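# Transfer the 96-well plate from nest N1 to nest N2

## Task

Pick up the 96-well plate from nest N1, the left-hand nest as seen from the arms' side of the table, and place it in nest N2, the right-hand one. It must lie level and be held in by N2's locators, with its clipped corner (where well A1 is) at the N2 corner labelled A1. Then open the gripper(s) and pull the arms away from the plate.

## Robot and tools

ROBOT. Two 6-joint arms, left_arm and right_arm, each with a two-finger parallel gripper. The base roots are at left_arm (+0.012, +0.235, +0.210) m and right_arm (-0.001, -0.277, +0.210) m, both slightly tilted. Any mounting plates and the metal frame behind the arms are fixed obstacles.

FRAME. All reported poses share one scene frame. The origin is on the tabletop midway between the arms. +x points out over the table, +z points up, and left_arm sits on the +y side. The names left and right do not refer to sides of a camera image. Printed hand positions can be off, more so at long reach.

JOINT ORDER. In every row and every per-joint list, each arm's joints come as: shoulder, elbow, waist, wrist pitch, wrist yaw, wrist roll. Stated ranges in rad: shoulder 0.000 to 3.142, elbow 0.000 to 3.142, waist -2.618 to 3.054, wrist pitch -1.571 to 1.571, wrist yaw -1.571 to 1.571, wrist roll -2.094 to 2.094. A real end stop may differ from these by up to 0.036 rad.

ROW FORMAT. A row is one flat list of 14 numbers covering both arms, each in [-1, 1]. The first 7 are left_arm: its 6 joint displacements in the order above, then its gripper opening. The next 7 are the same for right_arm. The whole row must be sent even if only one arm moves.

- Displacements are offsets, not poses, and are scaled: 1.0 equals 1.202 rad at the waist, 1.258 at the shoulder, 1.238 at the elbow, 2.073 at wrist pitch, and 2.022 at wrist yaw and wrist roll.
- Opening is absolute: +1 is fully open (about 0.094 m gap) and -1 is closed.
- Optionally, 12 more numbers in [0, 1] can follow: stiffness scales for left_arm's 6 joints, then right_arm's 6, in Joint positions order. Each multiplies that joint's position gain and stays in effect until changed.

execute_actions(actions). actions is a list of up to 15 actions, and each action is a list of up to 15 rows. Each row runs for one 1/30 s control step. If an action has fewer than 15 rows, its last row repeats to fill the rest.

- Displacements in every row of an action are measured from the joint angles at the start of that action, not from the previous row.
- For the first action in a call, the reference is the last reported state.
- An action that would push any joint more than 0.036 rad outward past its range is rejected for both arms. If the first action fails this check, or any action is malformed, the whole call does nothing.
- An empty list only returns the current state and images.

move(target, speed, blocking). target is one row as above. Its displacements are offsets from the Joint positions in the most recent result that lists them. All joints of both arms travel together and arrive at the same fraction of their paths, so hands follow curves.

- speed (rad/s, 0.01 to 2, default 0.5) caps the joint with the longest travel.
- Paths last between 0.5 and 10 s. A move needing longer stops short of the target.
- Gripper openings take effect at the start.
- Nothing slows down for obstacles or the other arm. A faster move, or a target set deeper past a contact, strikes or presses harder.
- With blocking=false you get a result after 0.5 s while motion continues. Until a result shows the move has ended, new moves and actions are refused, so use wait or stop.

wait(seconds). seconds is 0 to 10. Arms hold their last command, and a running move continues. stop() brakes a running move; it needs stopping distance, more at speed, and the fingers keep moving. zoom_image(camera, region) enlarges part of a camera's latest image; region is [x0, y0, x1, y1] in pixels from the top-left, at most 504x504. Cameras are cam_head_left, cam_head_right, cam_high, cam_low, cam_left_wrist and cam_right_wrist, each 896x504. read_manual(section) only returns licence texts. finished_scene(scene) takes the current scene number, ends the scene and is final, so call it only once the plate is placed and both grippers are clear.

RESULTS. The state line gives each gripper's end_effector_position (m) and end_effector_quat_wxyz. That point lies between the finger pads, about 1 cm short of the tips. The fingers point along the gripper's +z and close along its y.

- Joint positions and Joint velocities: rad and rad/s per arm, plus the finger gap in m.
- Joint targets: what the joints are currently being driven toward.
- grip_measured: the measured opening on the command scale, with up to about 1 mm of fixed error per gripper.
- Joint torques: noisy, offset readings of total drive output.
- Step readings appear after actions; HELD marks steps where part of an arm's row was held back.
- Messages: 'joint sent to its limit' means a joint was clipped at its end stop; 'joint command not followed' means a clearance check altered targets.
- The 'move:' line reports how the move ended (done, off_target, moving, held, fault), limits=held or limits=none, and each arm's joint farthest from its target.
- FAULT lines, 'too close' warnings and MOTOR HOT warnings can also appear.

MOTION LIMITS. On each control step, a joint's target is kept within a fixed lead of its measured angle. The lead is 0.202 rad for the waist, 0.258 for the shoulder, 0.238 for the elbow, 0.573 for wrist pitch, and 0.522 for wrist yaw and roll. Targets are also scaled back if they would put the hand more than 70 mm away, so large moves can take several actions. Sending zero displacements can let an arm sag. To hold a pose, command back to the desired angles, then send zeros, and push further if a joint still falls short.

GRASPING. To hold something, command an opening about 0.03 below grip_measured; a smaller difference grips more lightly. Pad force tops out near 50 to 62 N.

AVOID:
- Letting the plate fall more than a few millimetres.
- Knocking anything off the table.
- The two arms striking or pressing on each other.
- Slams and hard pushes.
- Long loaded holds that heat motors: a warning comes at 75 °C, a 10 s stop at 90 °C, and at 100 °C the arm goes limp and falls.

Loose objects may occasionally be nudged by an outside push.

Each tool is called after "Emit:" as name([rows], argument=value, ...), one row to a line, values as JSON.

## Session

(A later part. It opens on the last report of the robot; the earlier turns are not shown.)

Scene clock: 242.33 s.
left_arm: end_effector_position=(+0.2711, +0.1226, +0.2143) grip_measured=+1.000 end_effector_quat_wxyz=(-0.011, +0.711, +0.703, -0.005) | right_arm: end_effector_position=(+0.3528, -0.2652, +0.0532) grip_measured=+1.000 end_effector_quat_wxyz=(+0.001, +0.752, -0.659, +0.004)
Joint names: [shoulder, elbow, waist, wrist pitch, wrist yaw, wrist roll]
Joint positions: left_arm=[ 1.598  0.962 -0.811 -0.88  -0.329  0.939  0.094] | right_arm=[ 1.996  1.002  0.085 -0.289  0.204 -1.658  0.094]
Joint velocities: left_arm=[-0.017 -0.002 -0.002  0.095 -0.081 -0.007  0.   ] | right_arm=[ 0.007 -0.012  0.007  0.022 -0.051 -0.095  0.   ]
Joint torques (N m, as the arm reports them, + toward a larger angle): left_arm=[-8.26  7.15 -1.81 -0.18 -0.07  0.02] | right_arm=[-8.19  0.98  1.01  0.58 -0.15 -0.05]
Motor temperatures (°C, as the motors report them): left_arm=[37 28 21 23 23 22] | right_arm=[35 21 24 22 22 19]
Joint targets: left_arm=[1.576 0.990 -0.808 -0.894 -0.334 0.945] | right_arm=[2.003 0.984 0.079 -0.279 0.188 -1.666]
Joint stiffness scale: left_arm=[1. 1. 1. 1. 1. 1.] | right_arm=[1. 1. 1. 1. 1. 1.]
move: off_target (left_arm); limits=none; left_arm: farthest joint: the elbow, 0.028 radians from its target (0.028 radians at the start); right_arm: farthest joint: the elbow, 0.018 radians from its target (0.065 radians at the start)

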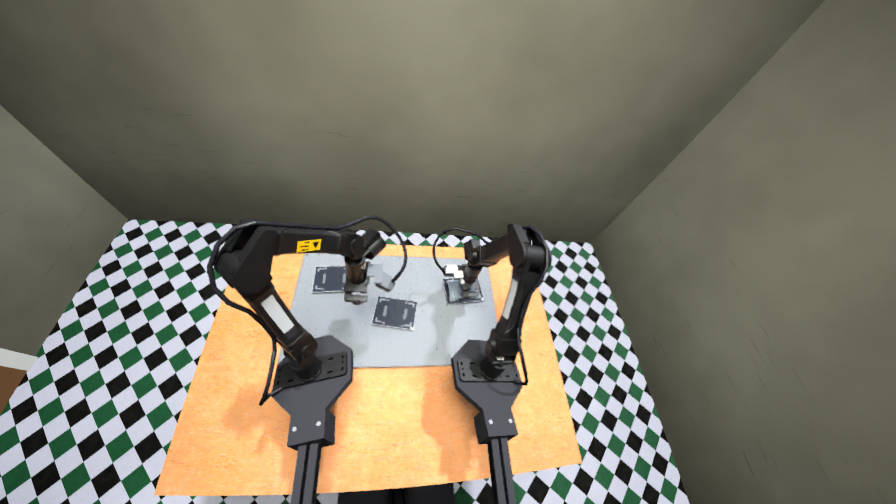

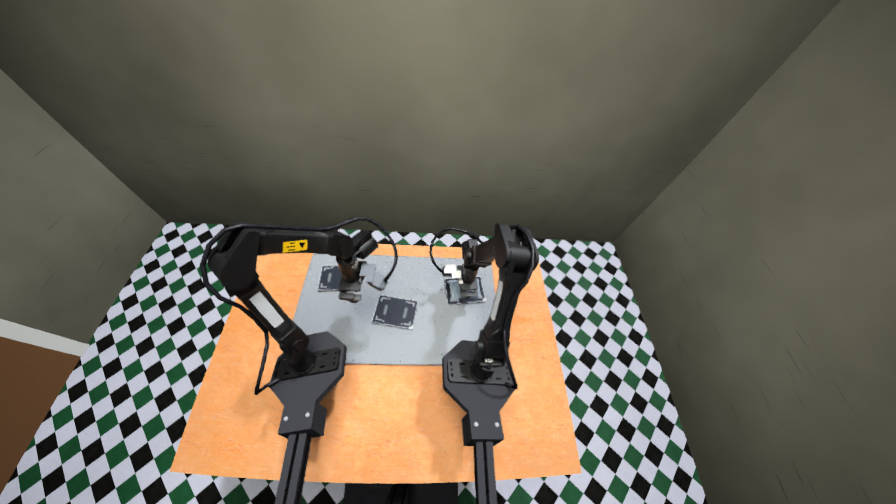

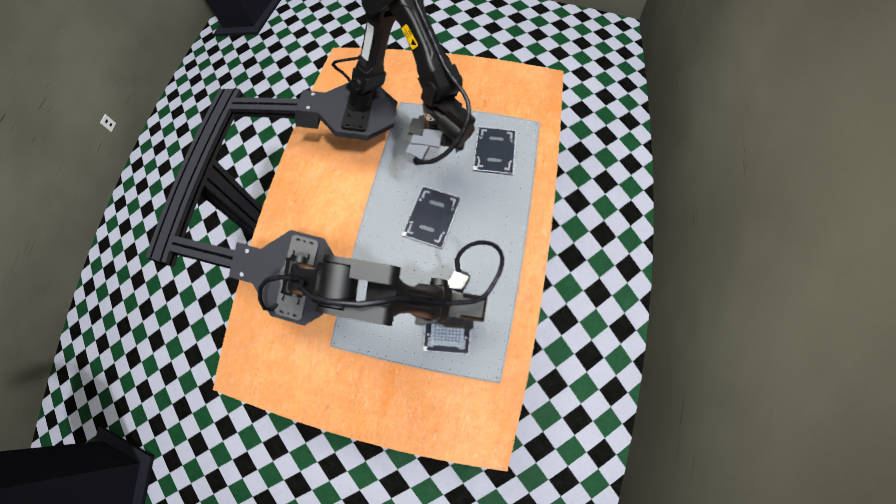

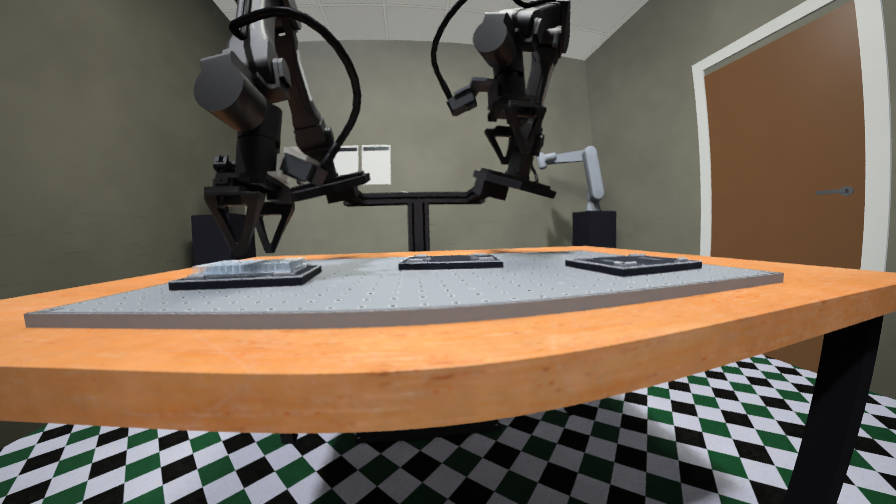

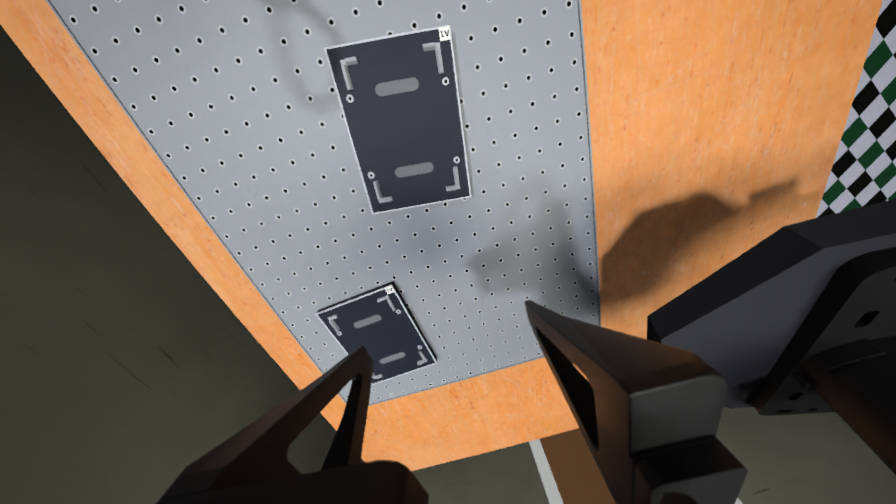

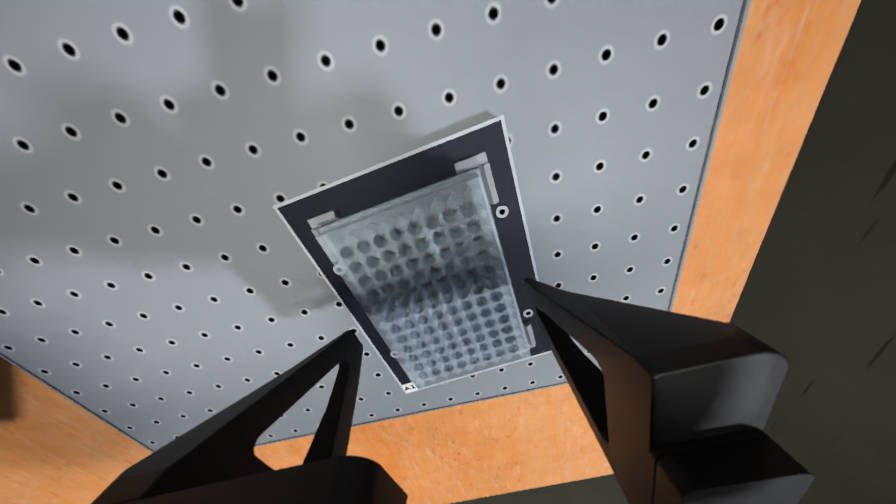

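Emit:
move(target=[-0.0175,0.0226,0.0025,-0.007,-0.0025,0.003,1.0, 0.0469,-0.017,-0.0129,0.0323,-0.0119,-0.0084,1.0], speed=0.07)

Emit:
zoom_image(camera="cam_right_wrist", region=[260, 110, 620, 420])

Emit:
zoom_image(camera="cam_low", region=[150, 200, 350, 300])

Scene clock: 268.23 s.
left_arm: end_effector_position=(+0.2711, +0.1226, +0.2143) grip_measured=+1.000 end_effector_quat_wxyz=(-0.011, +0.711, +0.703, -0.005) | right_arm: end_effector_position=(+0.3526, -0.2641, +0.0376) grip_measured=+1.000 end_effector_quat_wxyz=(-0.002, +0.752, -0.659, +0.004)
Joint names: [shoulder, elbow, waist, wrist pitch, wrist yaw, wrist roll]
Joint positions: left_arm=[ 1.598  0.962 -0.811 -0.88  -0.329  0.939  0.094] | right_arm=[ 2.047  1.002  0.076 -0.232  0.195 -1.667  0.094]
Joint velocities: left_arm=[ 0.037  0.012  0.002  0.051 -0.037 -0.037  0.   ] | right_arm=[ 0.002 -0.022 -0.012  0.022 -0.125 -0.022  0.   ]
Joint torques (N m, as the arm reports them, + toward a larger angle): left_arm=[-8.26  7.15 -1.8  -0.18 -0.07  0.02] | right_arm=[-8.24  0.52  0.98  0.61 -0.17 -0.06]
Motor temperatures (°C, as the motors report them): left_arm=[37 28 21 22 23 22] | right_arm=[35 21 24 22 22 19]
Joint targets: left_arm=[1.576 0.990 -0.808 -0.895 -0.334 0.945] | right_arm=[2.055 0.981 0.070 -0.222 0.180 -1.675]
Joint stiffness scale: left_arm=[1. 1. 1. 1. 1. 1.] | right_arm=[1. 1. 1. 1. 1. 1.]
move: off_target (left_arm, right_arm); limits=none; left_arm: farthest joint: the elbow, 0.028 radians from its target (0.028 radians at the start); right_arm: farthest joint: the elbow, 0.021 radians from its target (0.021 radians at the start)

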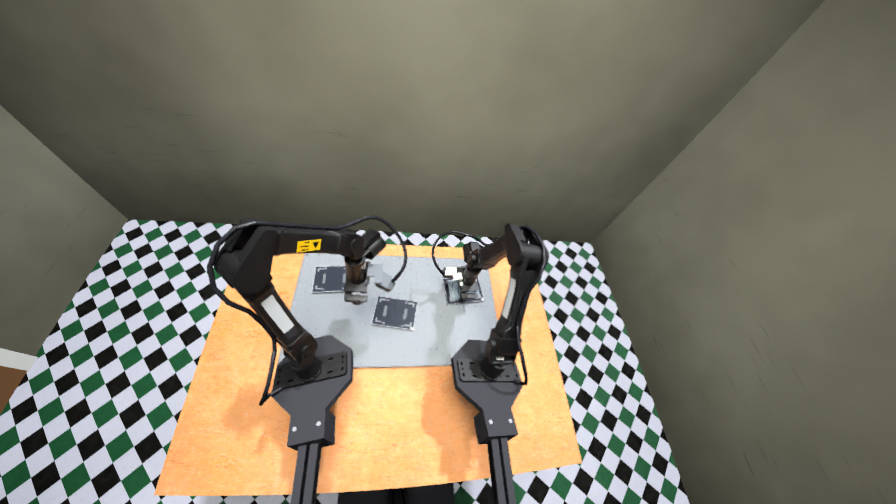

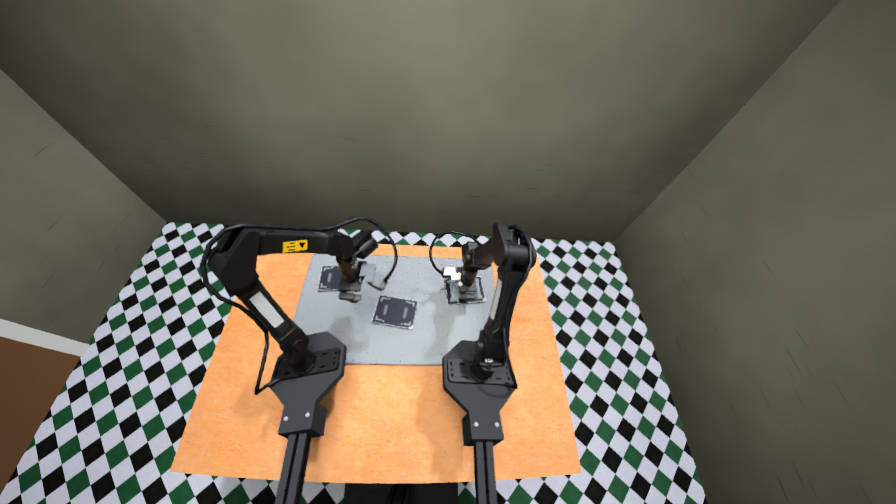

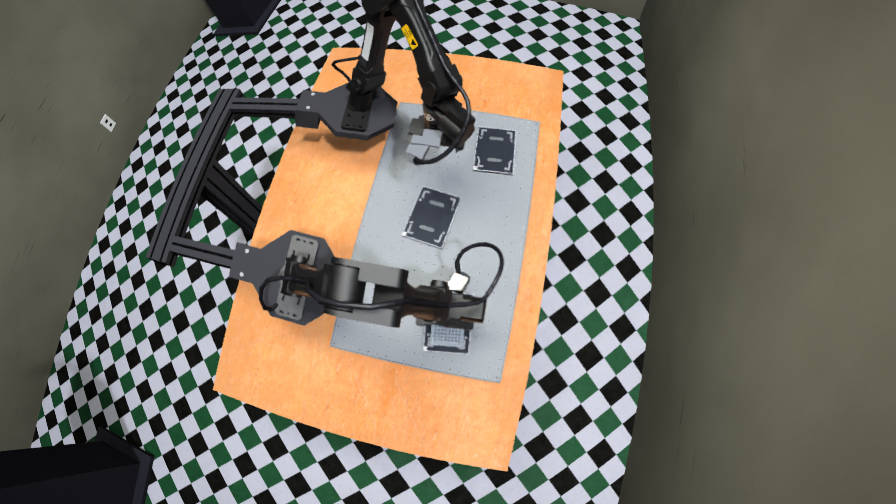

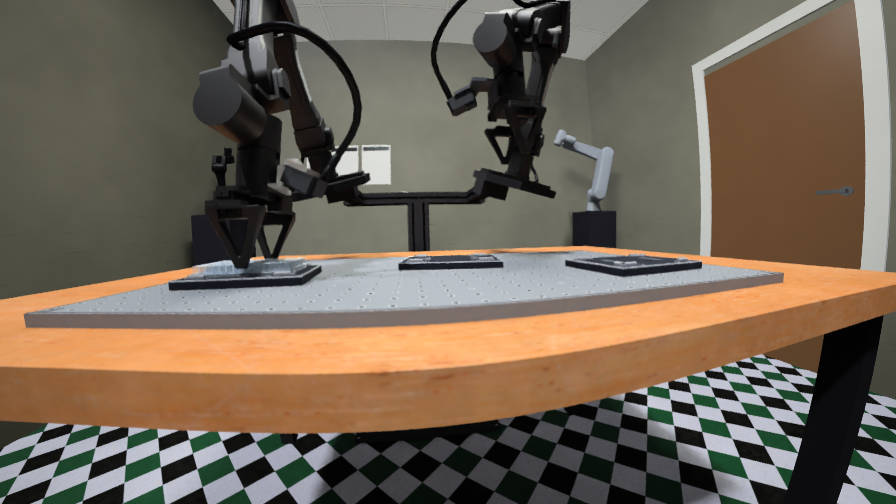

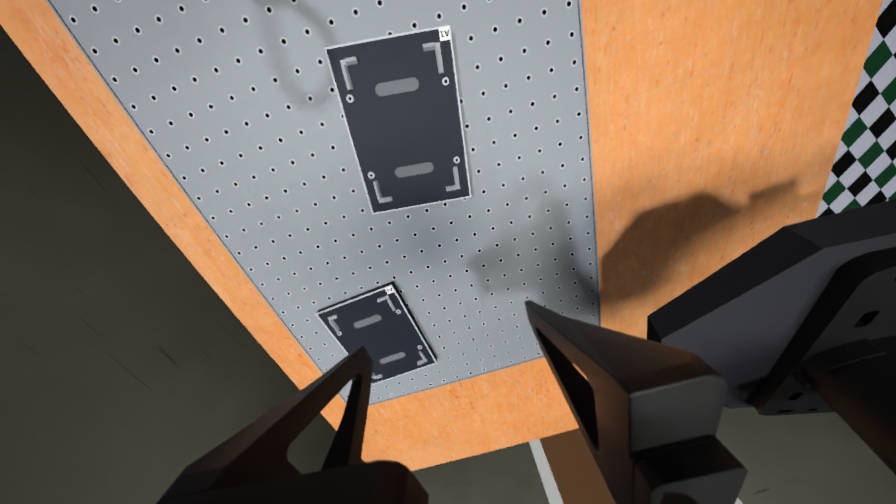

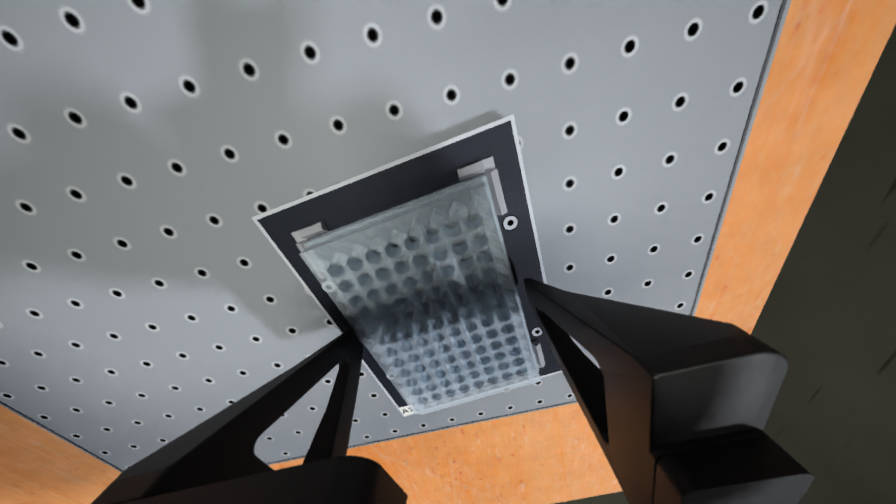

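Region (260, 110, 620, 420) of cam_right_wrist's 896x504 image, scaled by 1.400, with more detail than that image has; it fills the top 434 rows of this view, and the rest is white.

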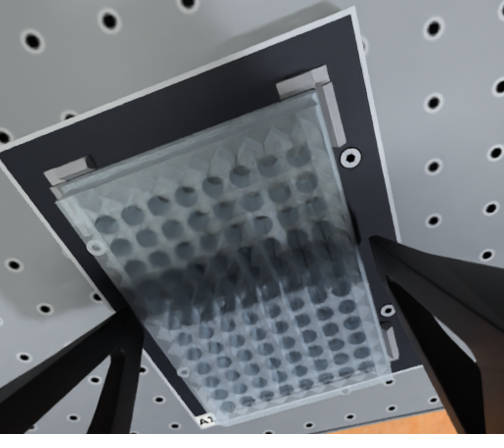

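Region (150, 200, 350, 300) of cam_low's 896x504 image, scaled by 2.520, with more detail than that image has.

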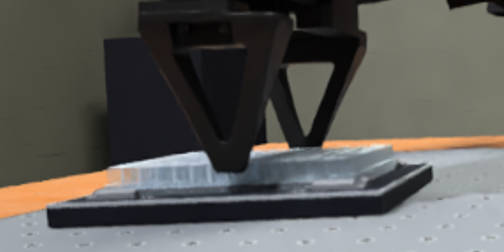

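Emit:
move(target=[-0.0175,0.0226,0.0025,-0.007,-0.0025,0.003,1.0, 0.0135,-0.0279,-0.0069,0.0142,-0.0074,-0.005,1.0], speed=0.05)

Emit:
zoom_image(camera="cam_right_wrist", region=[260, 110, 620, 420])

Emit:
zoom_image(camera="cam_low", region=[150, 200, 350, 300])

Scene clock: 292.20 s.
left_arm: end_effector_position=(+0.2711, +0.1226, +0.2143) grip_measured=+1.000 end_effector_quat_wxyz=(-0.011, +0.711, +0.703, -0.005) | right_arm: end_effector_position=(+0.3486, -0.2634, +0.0337) grip_measured=+1.000 end_effector_quat_wxyz=(-0.002, +0.753, -0.658, +0.003)
Joint names: [shoulder, elbow, waist, wrist pitch, wrist yaw, wrist roll]
Joint positions: left_arm=[ 1.598  0.962 -0.811 -0.88  -0.329  0.939  0.094] | right_arm=[ 2.054  0.987  0.076 -0.211  0.195 -1.67   0.094]
Joint velocities: left_arm=[ 0.007  0.007  0.002 -0.066 -0.037  0.022  0.   ] | right_arm=[ 0.002 -0.002 -0.012 -0.007 -0.022  0.022  0.   ]
Joint torques (N m, as the arm reports them, + toward a larger angle): left_arm=[-8.26  7.15 -1.81 -0.18 -0.07  0.02] | right_arm=[-8.09  0.53  0.86  0.59 -0.16 -0.06]
Motor temperatures (°C, as the motors report them): left_arm=[37 28 21 22 23 22] | right_arm=[35 21 24 22 22 19]
Joint targets: left_arm=[1.576 0.990 -0.808 -0.895 -0.334 0.945] | right_arm=[2.064 0.967 0.068 -0.203 0.180 -1.677]
Joint stiffness scale: left_arm=[1. 1. 1. 1. 1. 1.] | right_arm=[1. 1. 1. 1. 1. 1.]
move: off_target (left_arm); limits=none; left_arm: farthest joint: the elbow, 0.028 radians from its target (0.028 radians at the start); right_arm: farthest joint: the elbow, 0.020 radians from its target (0.035 radians at the start)

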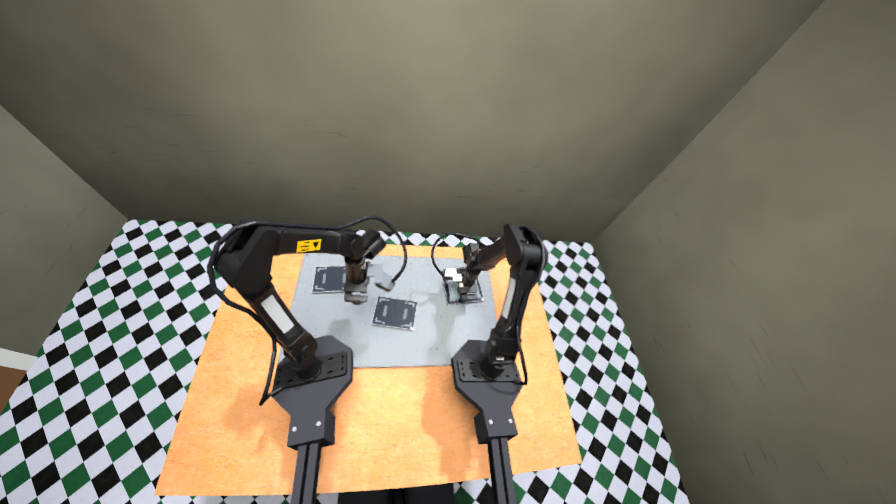

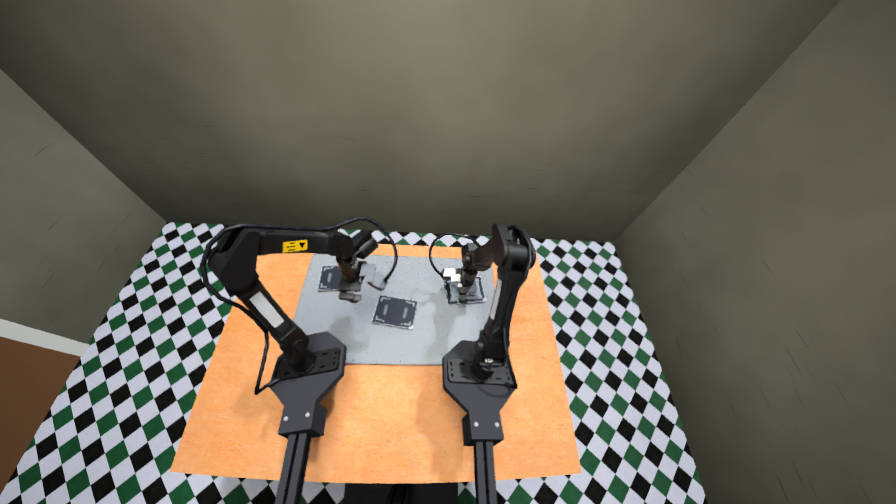

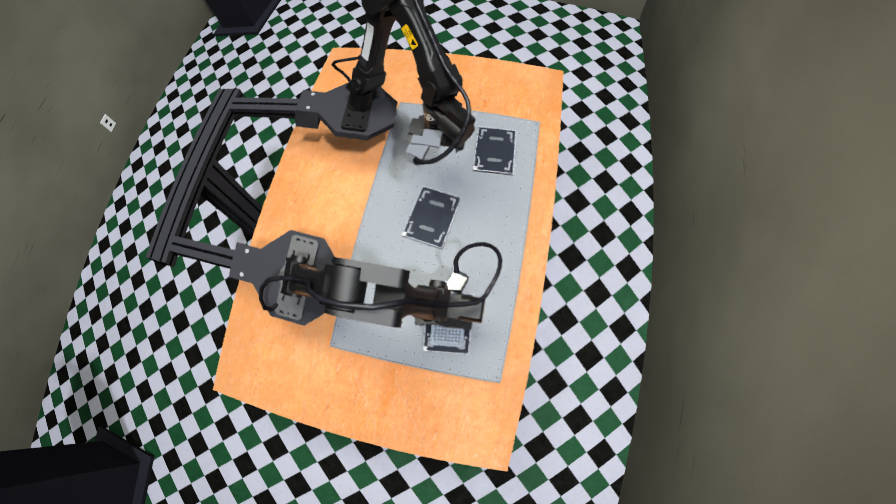

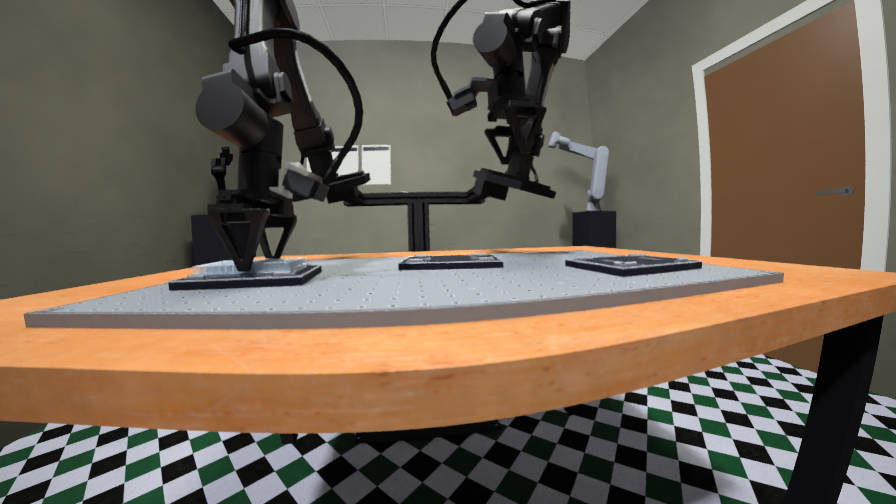

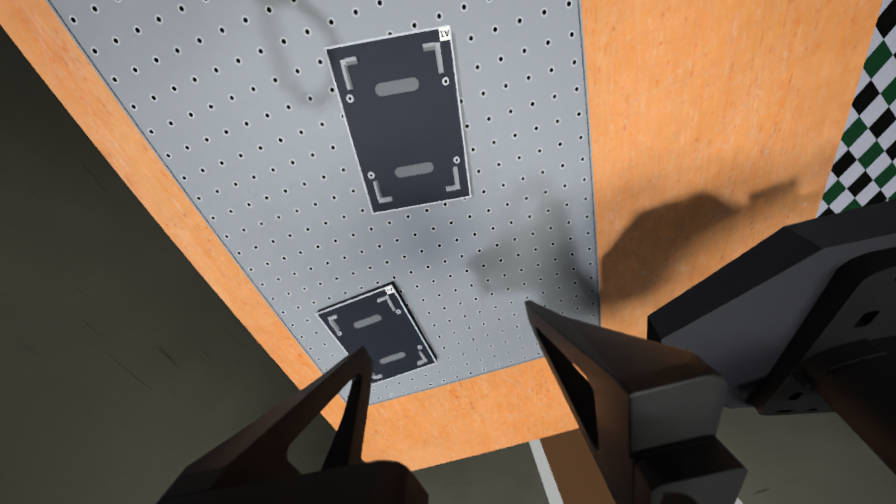

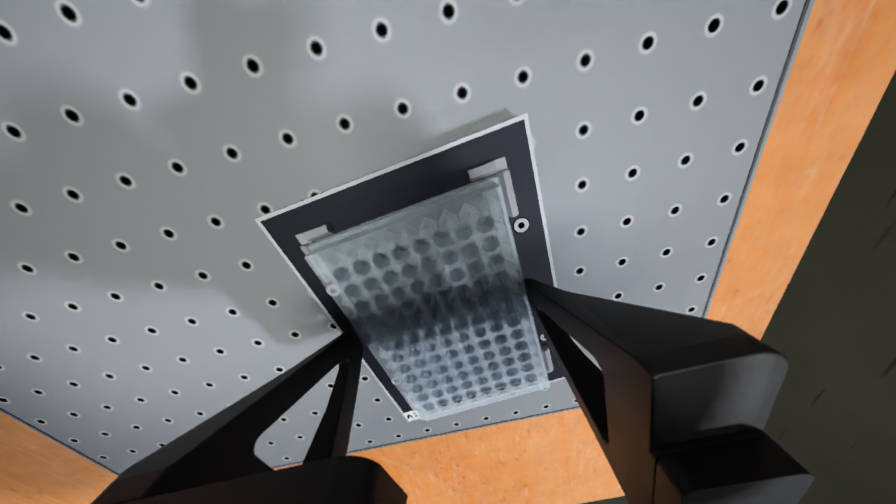

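Region (260, 110, 620, 420) of cam_right_wrist's 896x504 image, scaled by 1.400, with more detail than that image has; it fills the top 434 rows of this view, and the rest is white.

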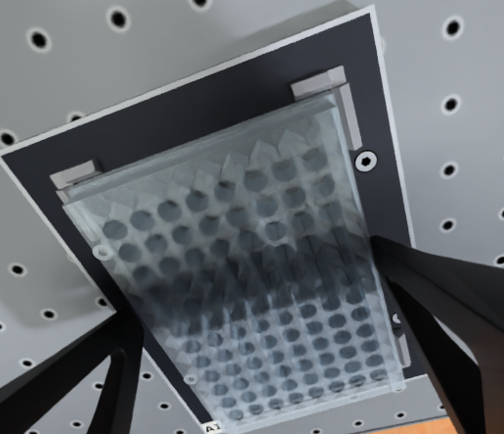

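Region (150, 200, 350, 300) of cam_low's 896x504 image, scaled by 2.520, with more detail than that image has.

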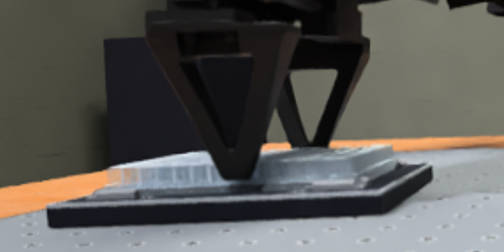

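Emit:
execute_actions([
  [[-0.0175,0.0226,0.0025,-0.007,-0.0025,0.003,1.0, 0.008,-0.016,-0.0067,0.0039,-0.0074,-0.0035,0.85],[-0.0175,0.0226,0.0025,-0.007,-0.0025,0.003,1.0, 0.008,-0.016,-0.0067,0.0039,-0.0074,-0.0035,0.82],[-0.0175,0.0226,0.0025,-0.007,-0.0025,0.003,1.0, 0.008,-0.016,-0.0067,0.0039,-0.0074,-0.0035,0.79],[-0.0175,0.0226,0.0025,-0.007,-0.0025,0.003,1.0, 0.008,-0.016,-0.0067,0.0039,-0.0074,-0.0035,0.77],[-0.0175,0.0226,0.0025,-0.007,-0.0025,0.003,1.0, 0.008,-0.016,-0.0067,0.0039,-0.0074,-0.0035,0.75],[-0.0175,0.0226,0.0025,-0.007,-0.0025,0.003,1.0, 0.008,-0.016,-0.0067,0.0039,-0.0074,-0.0035,0.74],[-0.0175,0.0226,0.0025,-0.007,-0.0025,0.003,1.0, 0.008,-0.016,-0.0067,0.0039,-0.0074,-0.0035,0.73],[-0.0175,0.0226,0.0025,-0.007,-0.0025,0.003,1.0, 0.008,-0.016,-0.0067,0.0039,-0.0074,-0.0035,0.72],[-0.0175,0.0226,0.0025,-0.007,-0.0025,0.003,1.0, 0.008,-0.016,-0.0067,0.0039,-0.0074,-0.0035,0.71],[-0.0175,0.0226,0.0025,-0.007,-0.0025,0.003,1.0, 0.008,-0.016,-0.0067,0.0039,-0.0074,-0.0035,0.70]],
])

Scene clock: 302.53 s.
left_arm: end_effector_position=(+0.2711, +0.1226, +0.2143) grip_measured=+1.000 end_effector_quat_wxyz=(-0.011, +0.711, +0.703, -0.005) | right_arm: end_effector_position=(+0.3520, -0.2630, +0.0337) grip_measured=+0.741 end_effector_quat_wxyz=(-0.007, +0.752, -0.659, +0.008)
Joint names: [shoulder, elbow, waist, wrist pitch, wrist yaw, wrist roll]
Joint positions: left_arm=[ 1.598  0.962 -0.811 -0.88  -0.329  0.939  0.094] | right_arm=[ 2.054  0.987  0.076 -0.197  0.194 -1.671  0.082]
Joint velocities: left_arm=[ 0.012 -0.007 -0.002  0.022  0.007  0.051  0.   ] | right_arm=[-0.002 -0.012 -0.007 -0.037  0.037 -0.037 -0.   ]
Joint torques (N m, as the arm reports them, + toward a larger angle): left_arm=[-8.26  7.15 -1.8  -0.18 -0.07  0.02] | right_arm=[-8.04  0.59  0.85  0.45 -0.16 -0.03]
Motor temperatures (°C, as the motors report them): left_arm=[37 28 21 22 23 22] | right_arm=[35 21 24 22 22 19]
Joint targets: left_arm=[1.576 0.990 -0.808 -0.895 -0.334 0.945] | right_arm=[2.064 0.967 0.068 -0.203 0.180 -1.677]
Joint stiffness scale: left_arm=[1. 1. 1. 1. 1. 1.] | right_arm=[1. 1. 1. 1. 1. 1.]
Step readings (joint positions):
0: left_arm=[1.598 0.962 -0.811 -0.880 -0.329 0.939] | right_arm=[2.054 0.987 0.076 -0.211 0.195 -1.670]
1: left_arm=[1.598 0.962 -0.811 -0.880 -0.329 0.939] | right_arm=[2.054 0.987 0.076 -0.210 0.195 -1.670]
2: left_arm=[1.598 0.962 -0.811 -0.880 -0.329 0.939] | right_arm=[2.054 0.987 0.076 -0.204 0.194 -1.670]
4: left_arm=[1.598 0.962 -0.811 -0.880 -0.329 0.939] | right_arm=[2.054 0.987 0.076 -0.198 0.194 -1.670]
8: left_arm=[1.598 0.962 -0.811 -0.880 -0.329 0.939] | right_arm=[2.054 0.987 0.076 -0.197 0.194 -1.671]
15: Joint positions above

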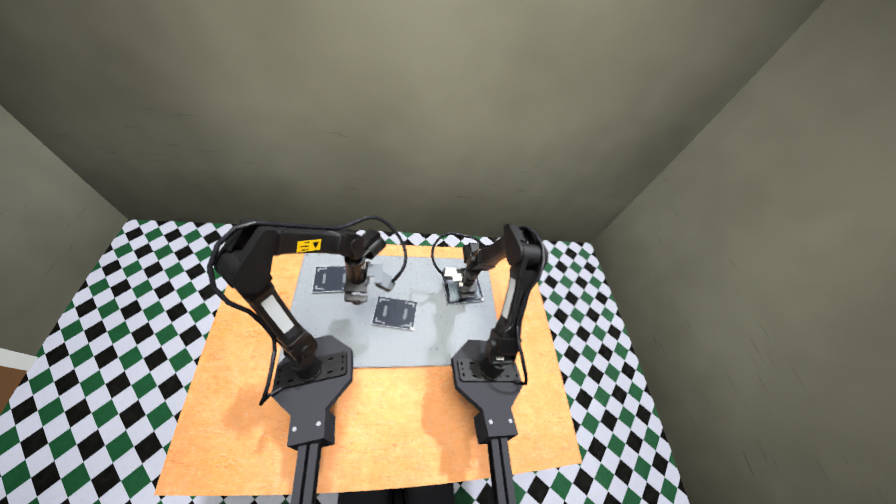

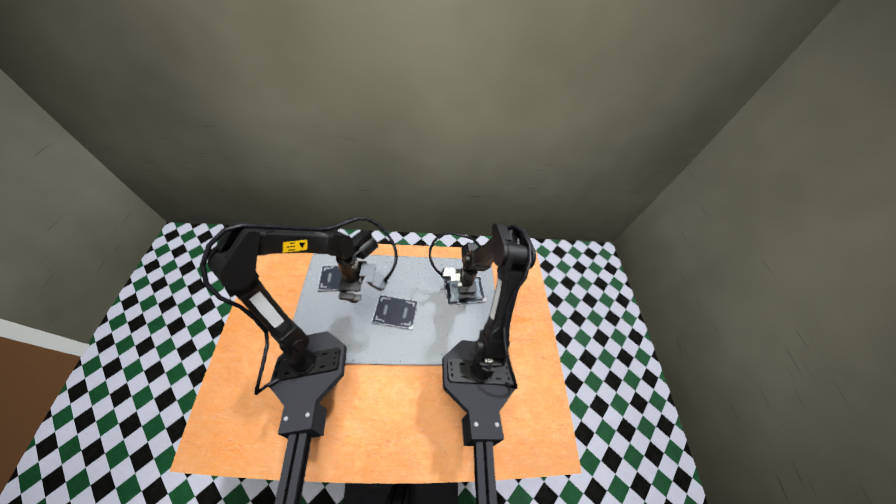

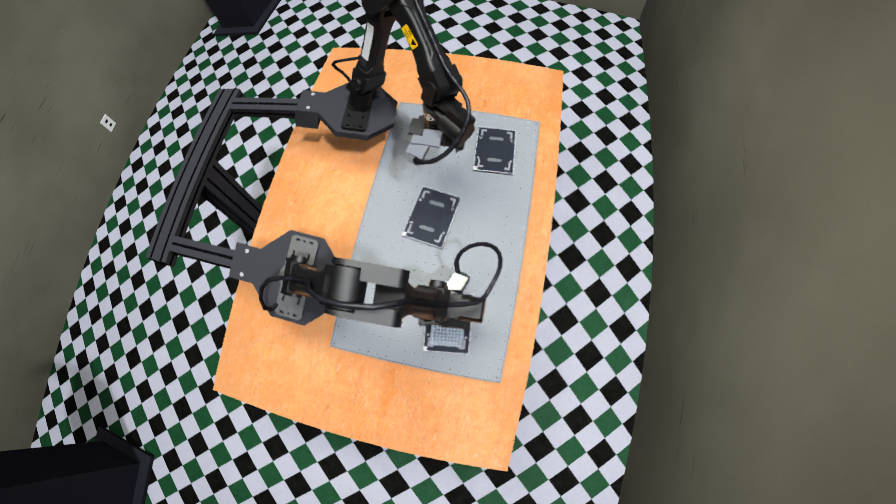

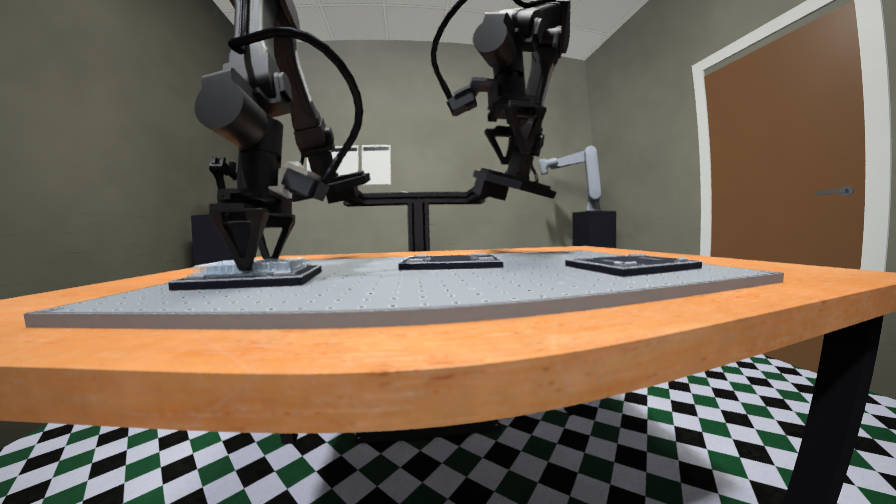

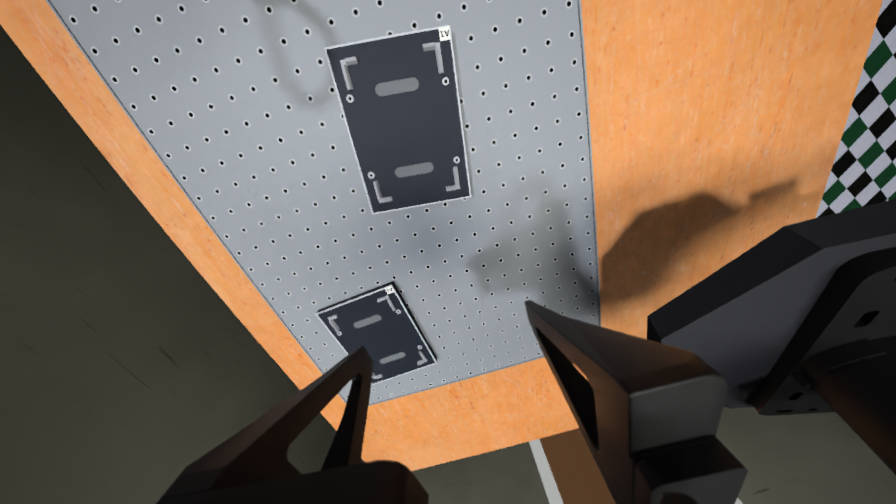

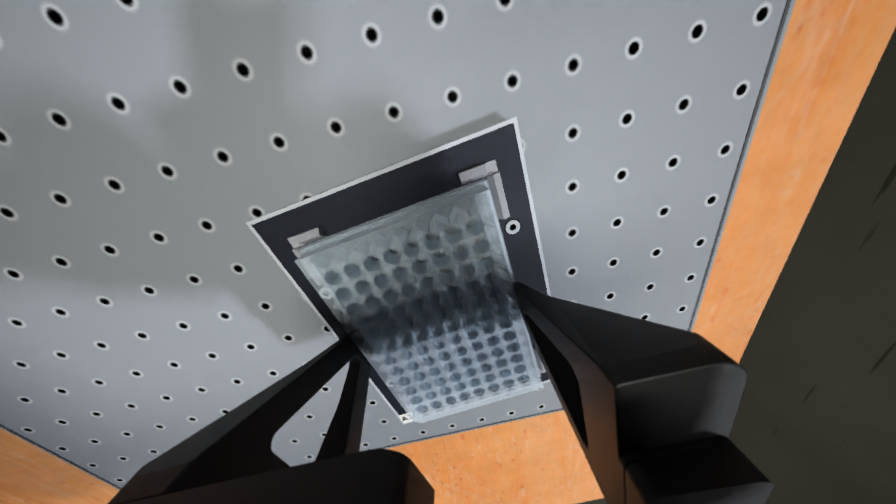

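Emit:
move(target=[-0.0175,0.0226,0.0025,-0.007,-0.0025,0.003,1.0, -0.0747,-0.0258,0.015,-0.0376,-0.002,0.0104,0.70], speed=0.08)

Emit:
zoom_image(camera="cam_high", region=[330, 170, 530, 390])

Scene clock: 324.97 s.
left_arm: end_effector_position=(+0.2711, +0.1226, +0.2143) grip_measured=+1.000 end_effector_quat_wxyz=(-0.011, +0.711, +0.703, -0.005) | right_arm: end_effector_position=(+0.3471, -0.2665, +0.0506) grip_measured=+0.740 end_effector_quat_wxyz=(-0.002, +0.749, -0.662, +0.002)
Joint names: [shoulder, elbow, waist, wrist pitch, wrist yaw, wrist roll]
Joint positions: left_arm=[ 1.598  0.962 -0.811 -0.88  -0.329  0.939  0.094] | right_arm=[ 1.991  0.974  0.076 -0.263  0.194 -1.658  0.082]
Joint velocities: left_arm=[-0.007  0.002 -0.022 -0.007 -0.037  0.007  0.   ] | right_arm=[-0.002 -0.022 -0.002  0.007  0.022 -0.007 -0.   ]
Joint torques (N m, as the arm reports them, + toward a larger angle): left_arm=[-8.27  7.15 -1.8  -0.18 -0.07  0.01] | right_arm=[-10.96   0.84   2.78   0.35  -0.05   0.1 ]
Motor temperatures (°C, as the motors report them): left_arm=[37 28 21 22 23 22] | right_arm=[35 21 24 22 22 19]
Joint targets: left_arm=[1.576 0.990 -0.808 -0.895 -0.334 0.945] | right_arm=[1.961 0.955 0.094 -0.275 0.190 -1.650]
Joint stiffness scale: left_arm=[1. 1. 1. 1. 1. 1.] | right_arm=[1. 1. 1. 1. 1. 1.]
move: off_target (left_arm, right_arm); limits=none; left_arm: farthest joint: the elbow, 0.028 radians from its target (0.028 radians at the start); right_arm: farthest joint: the shoulder, 0.031 radians from its target (0.094 radians at the start)

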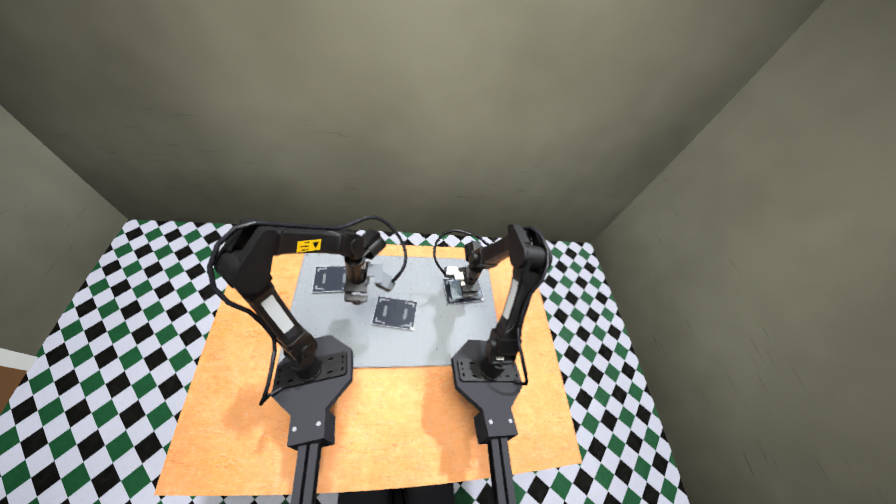

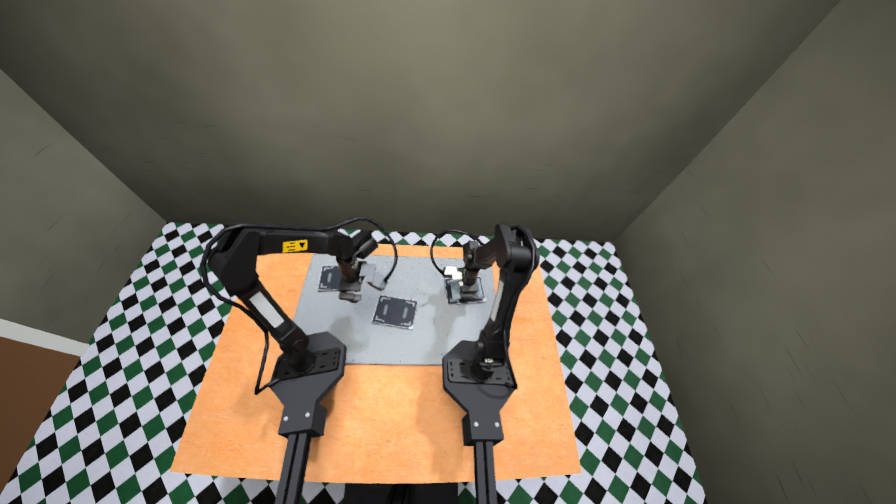

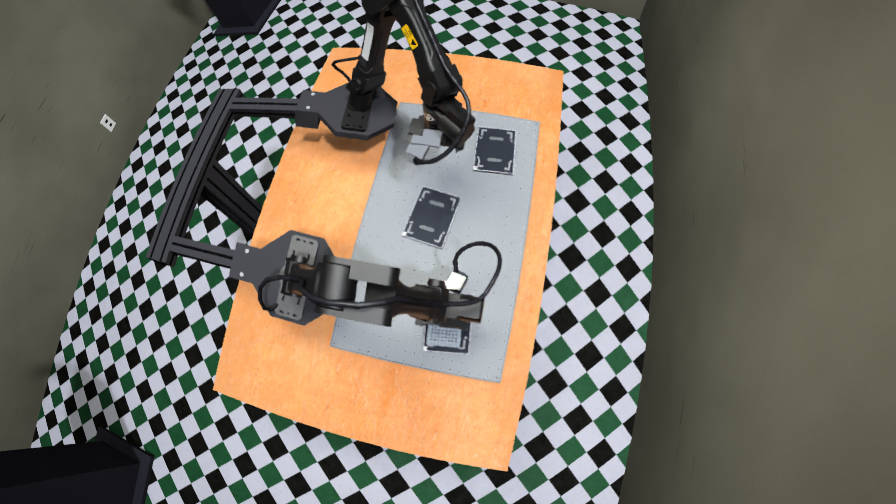

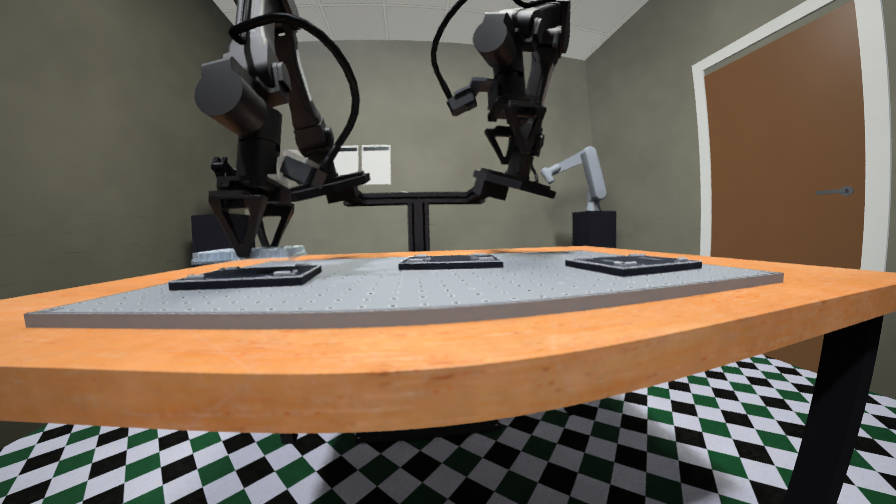

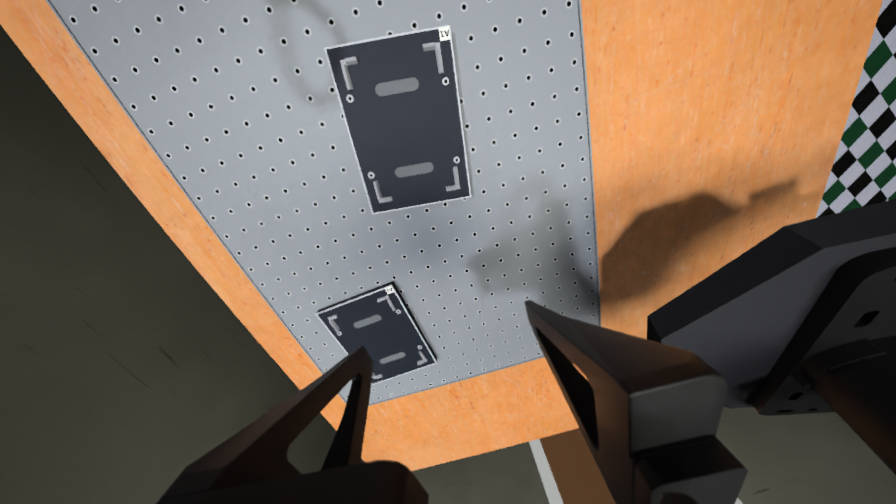

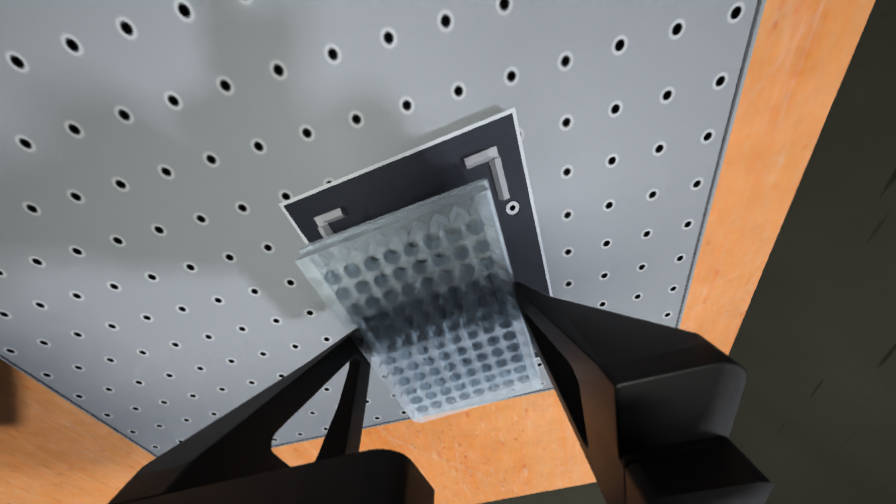

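Region (330, 170, 530, 390) of cam_high's 896x504 image, scaled by 2.291, with more detail than that image has; it fills the left 458 columns of this view, and the rest is white.

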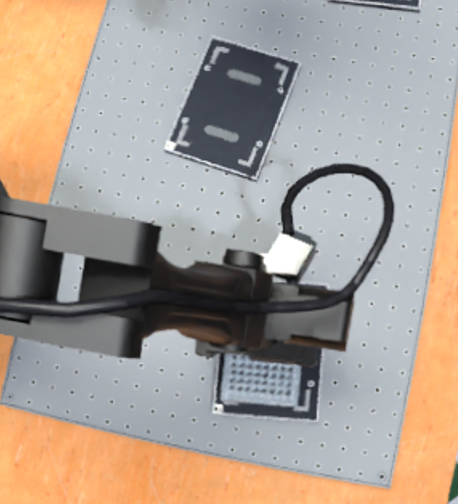

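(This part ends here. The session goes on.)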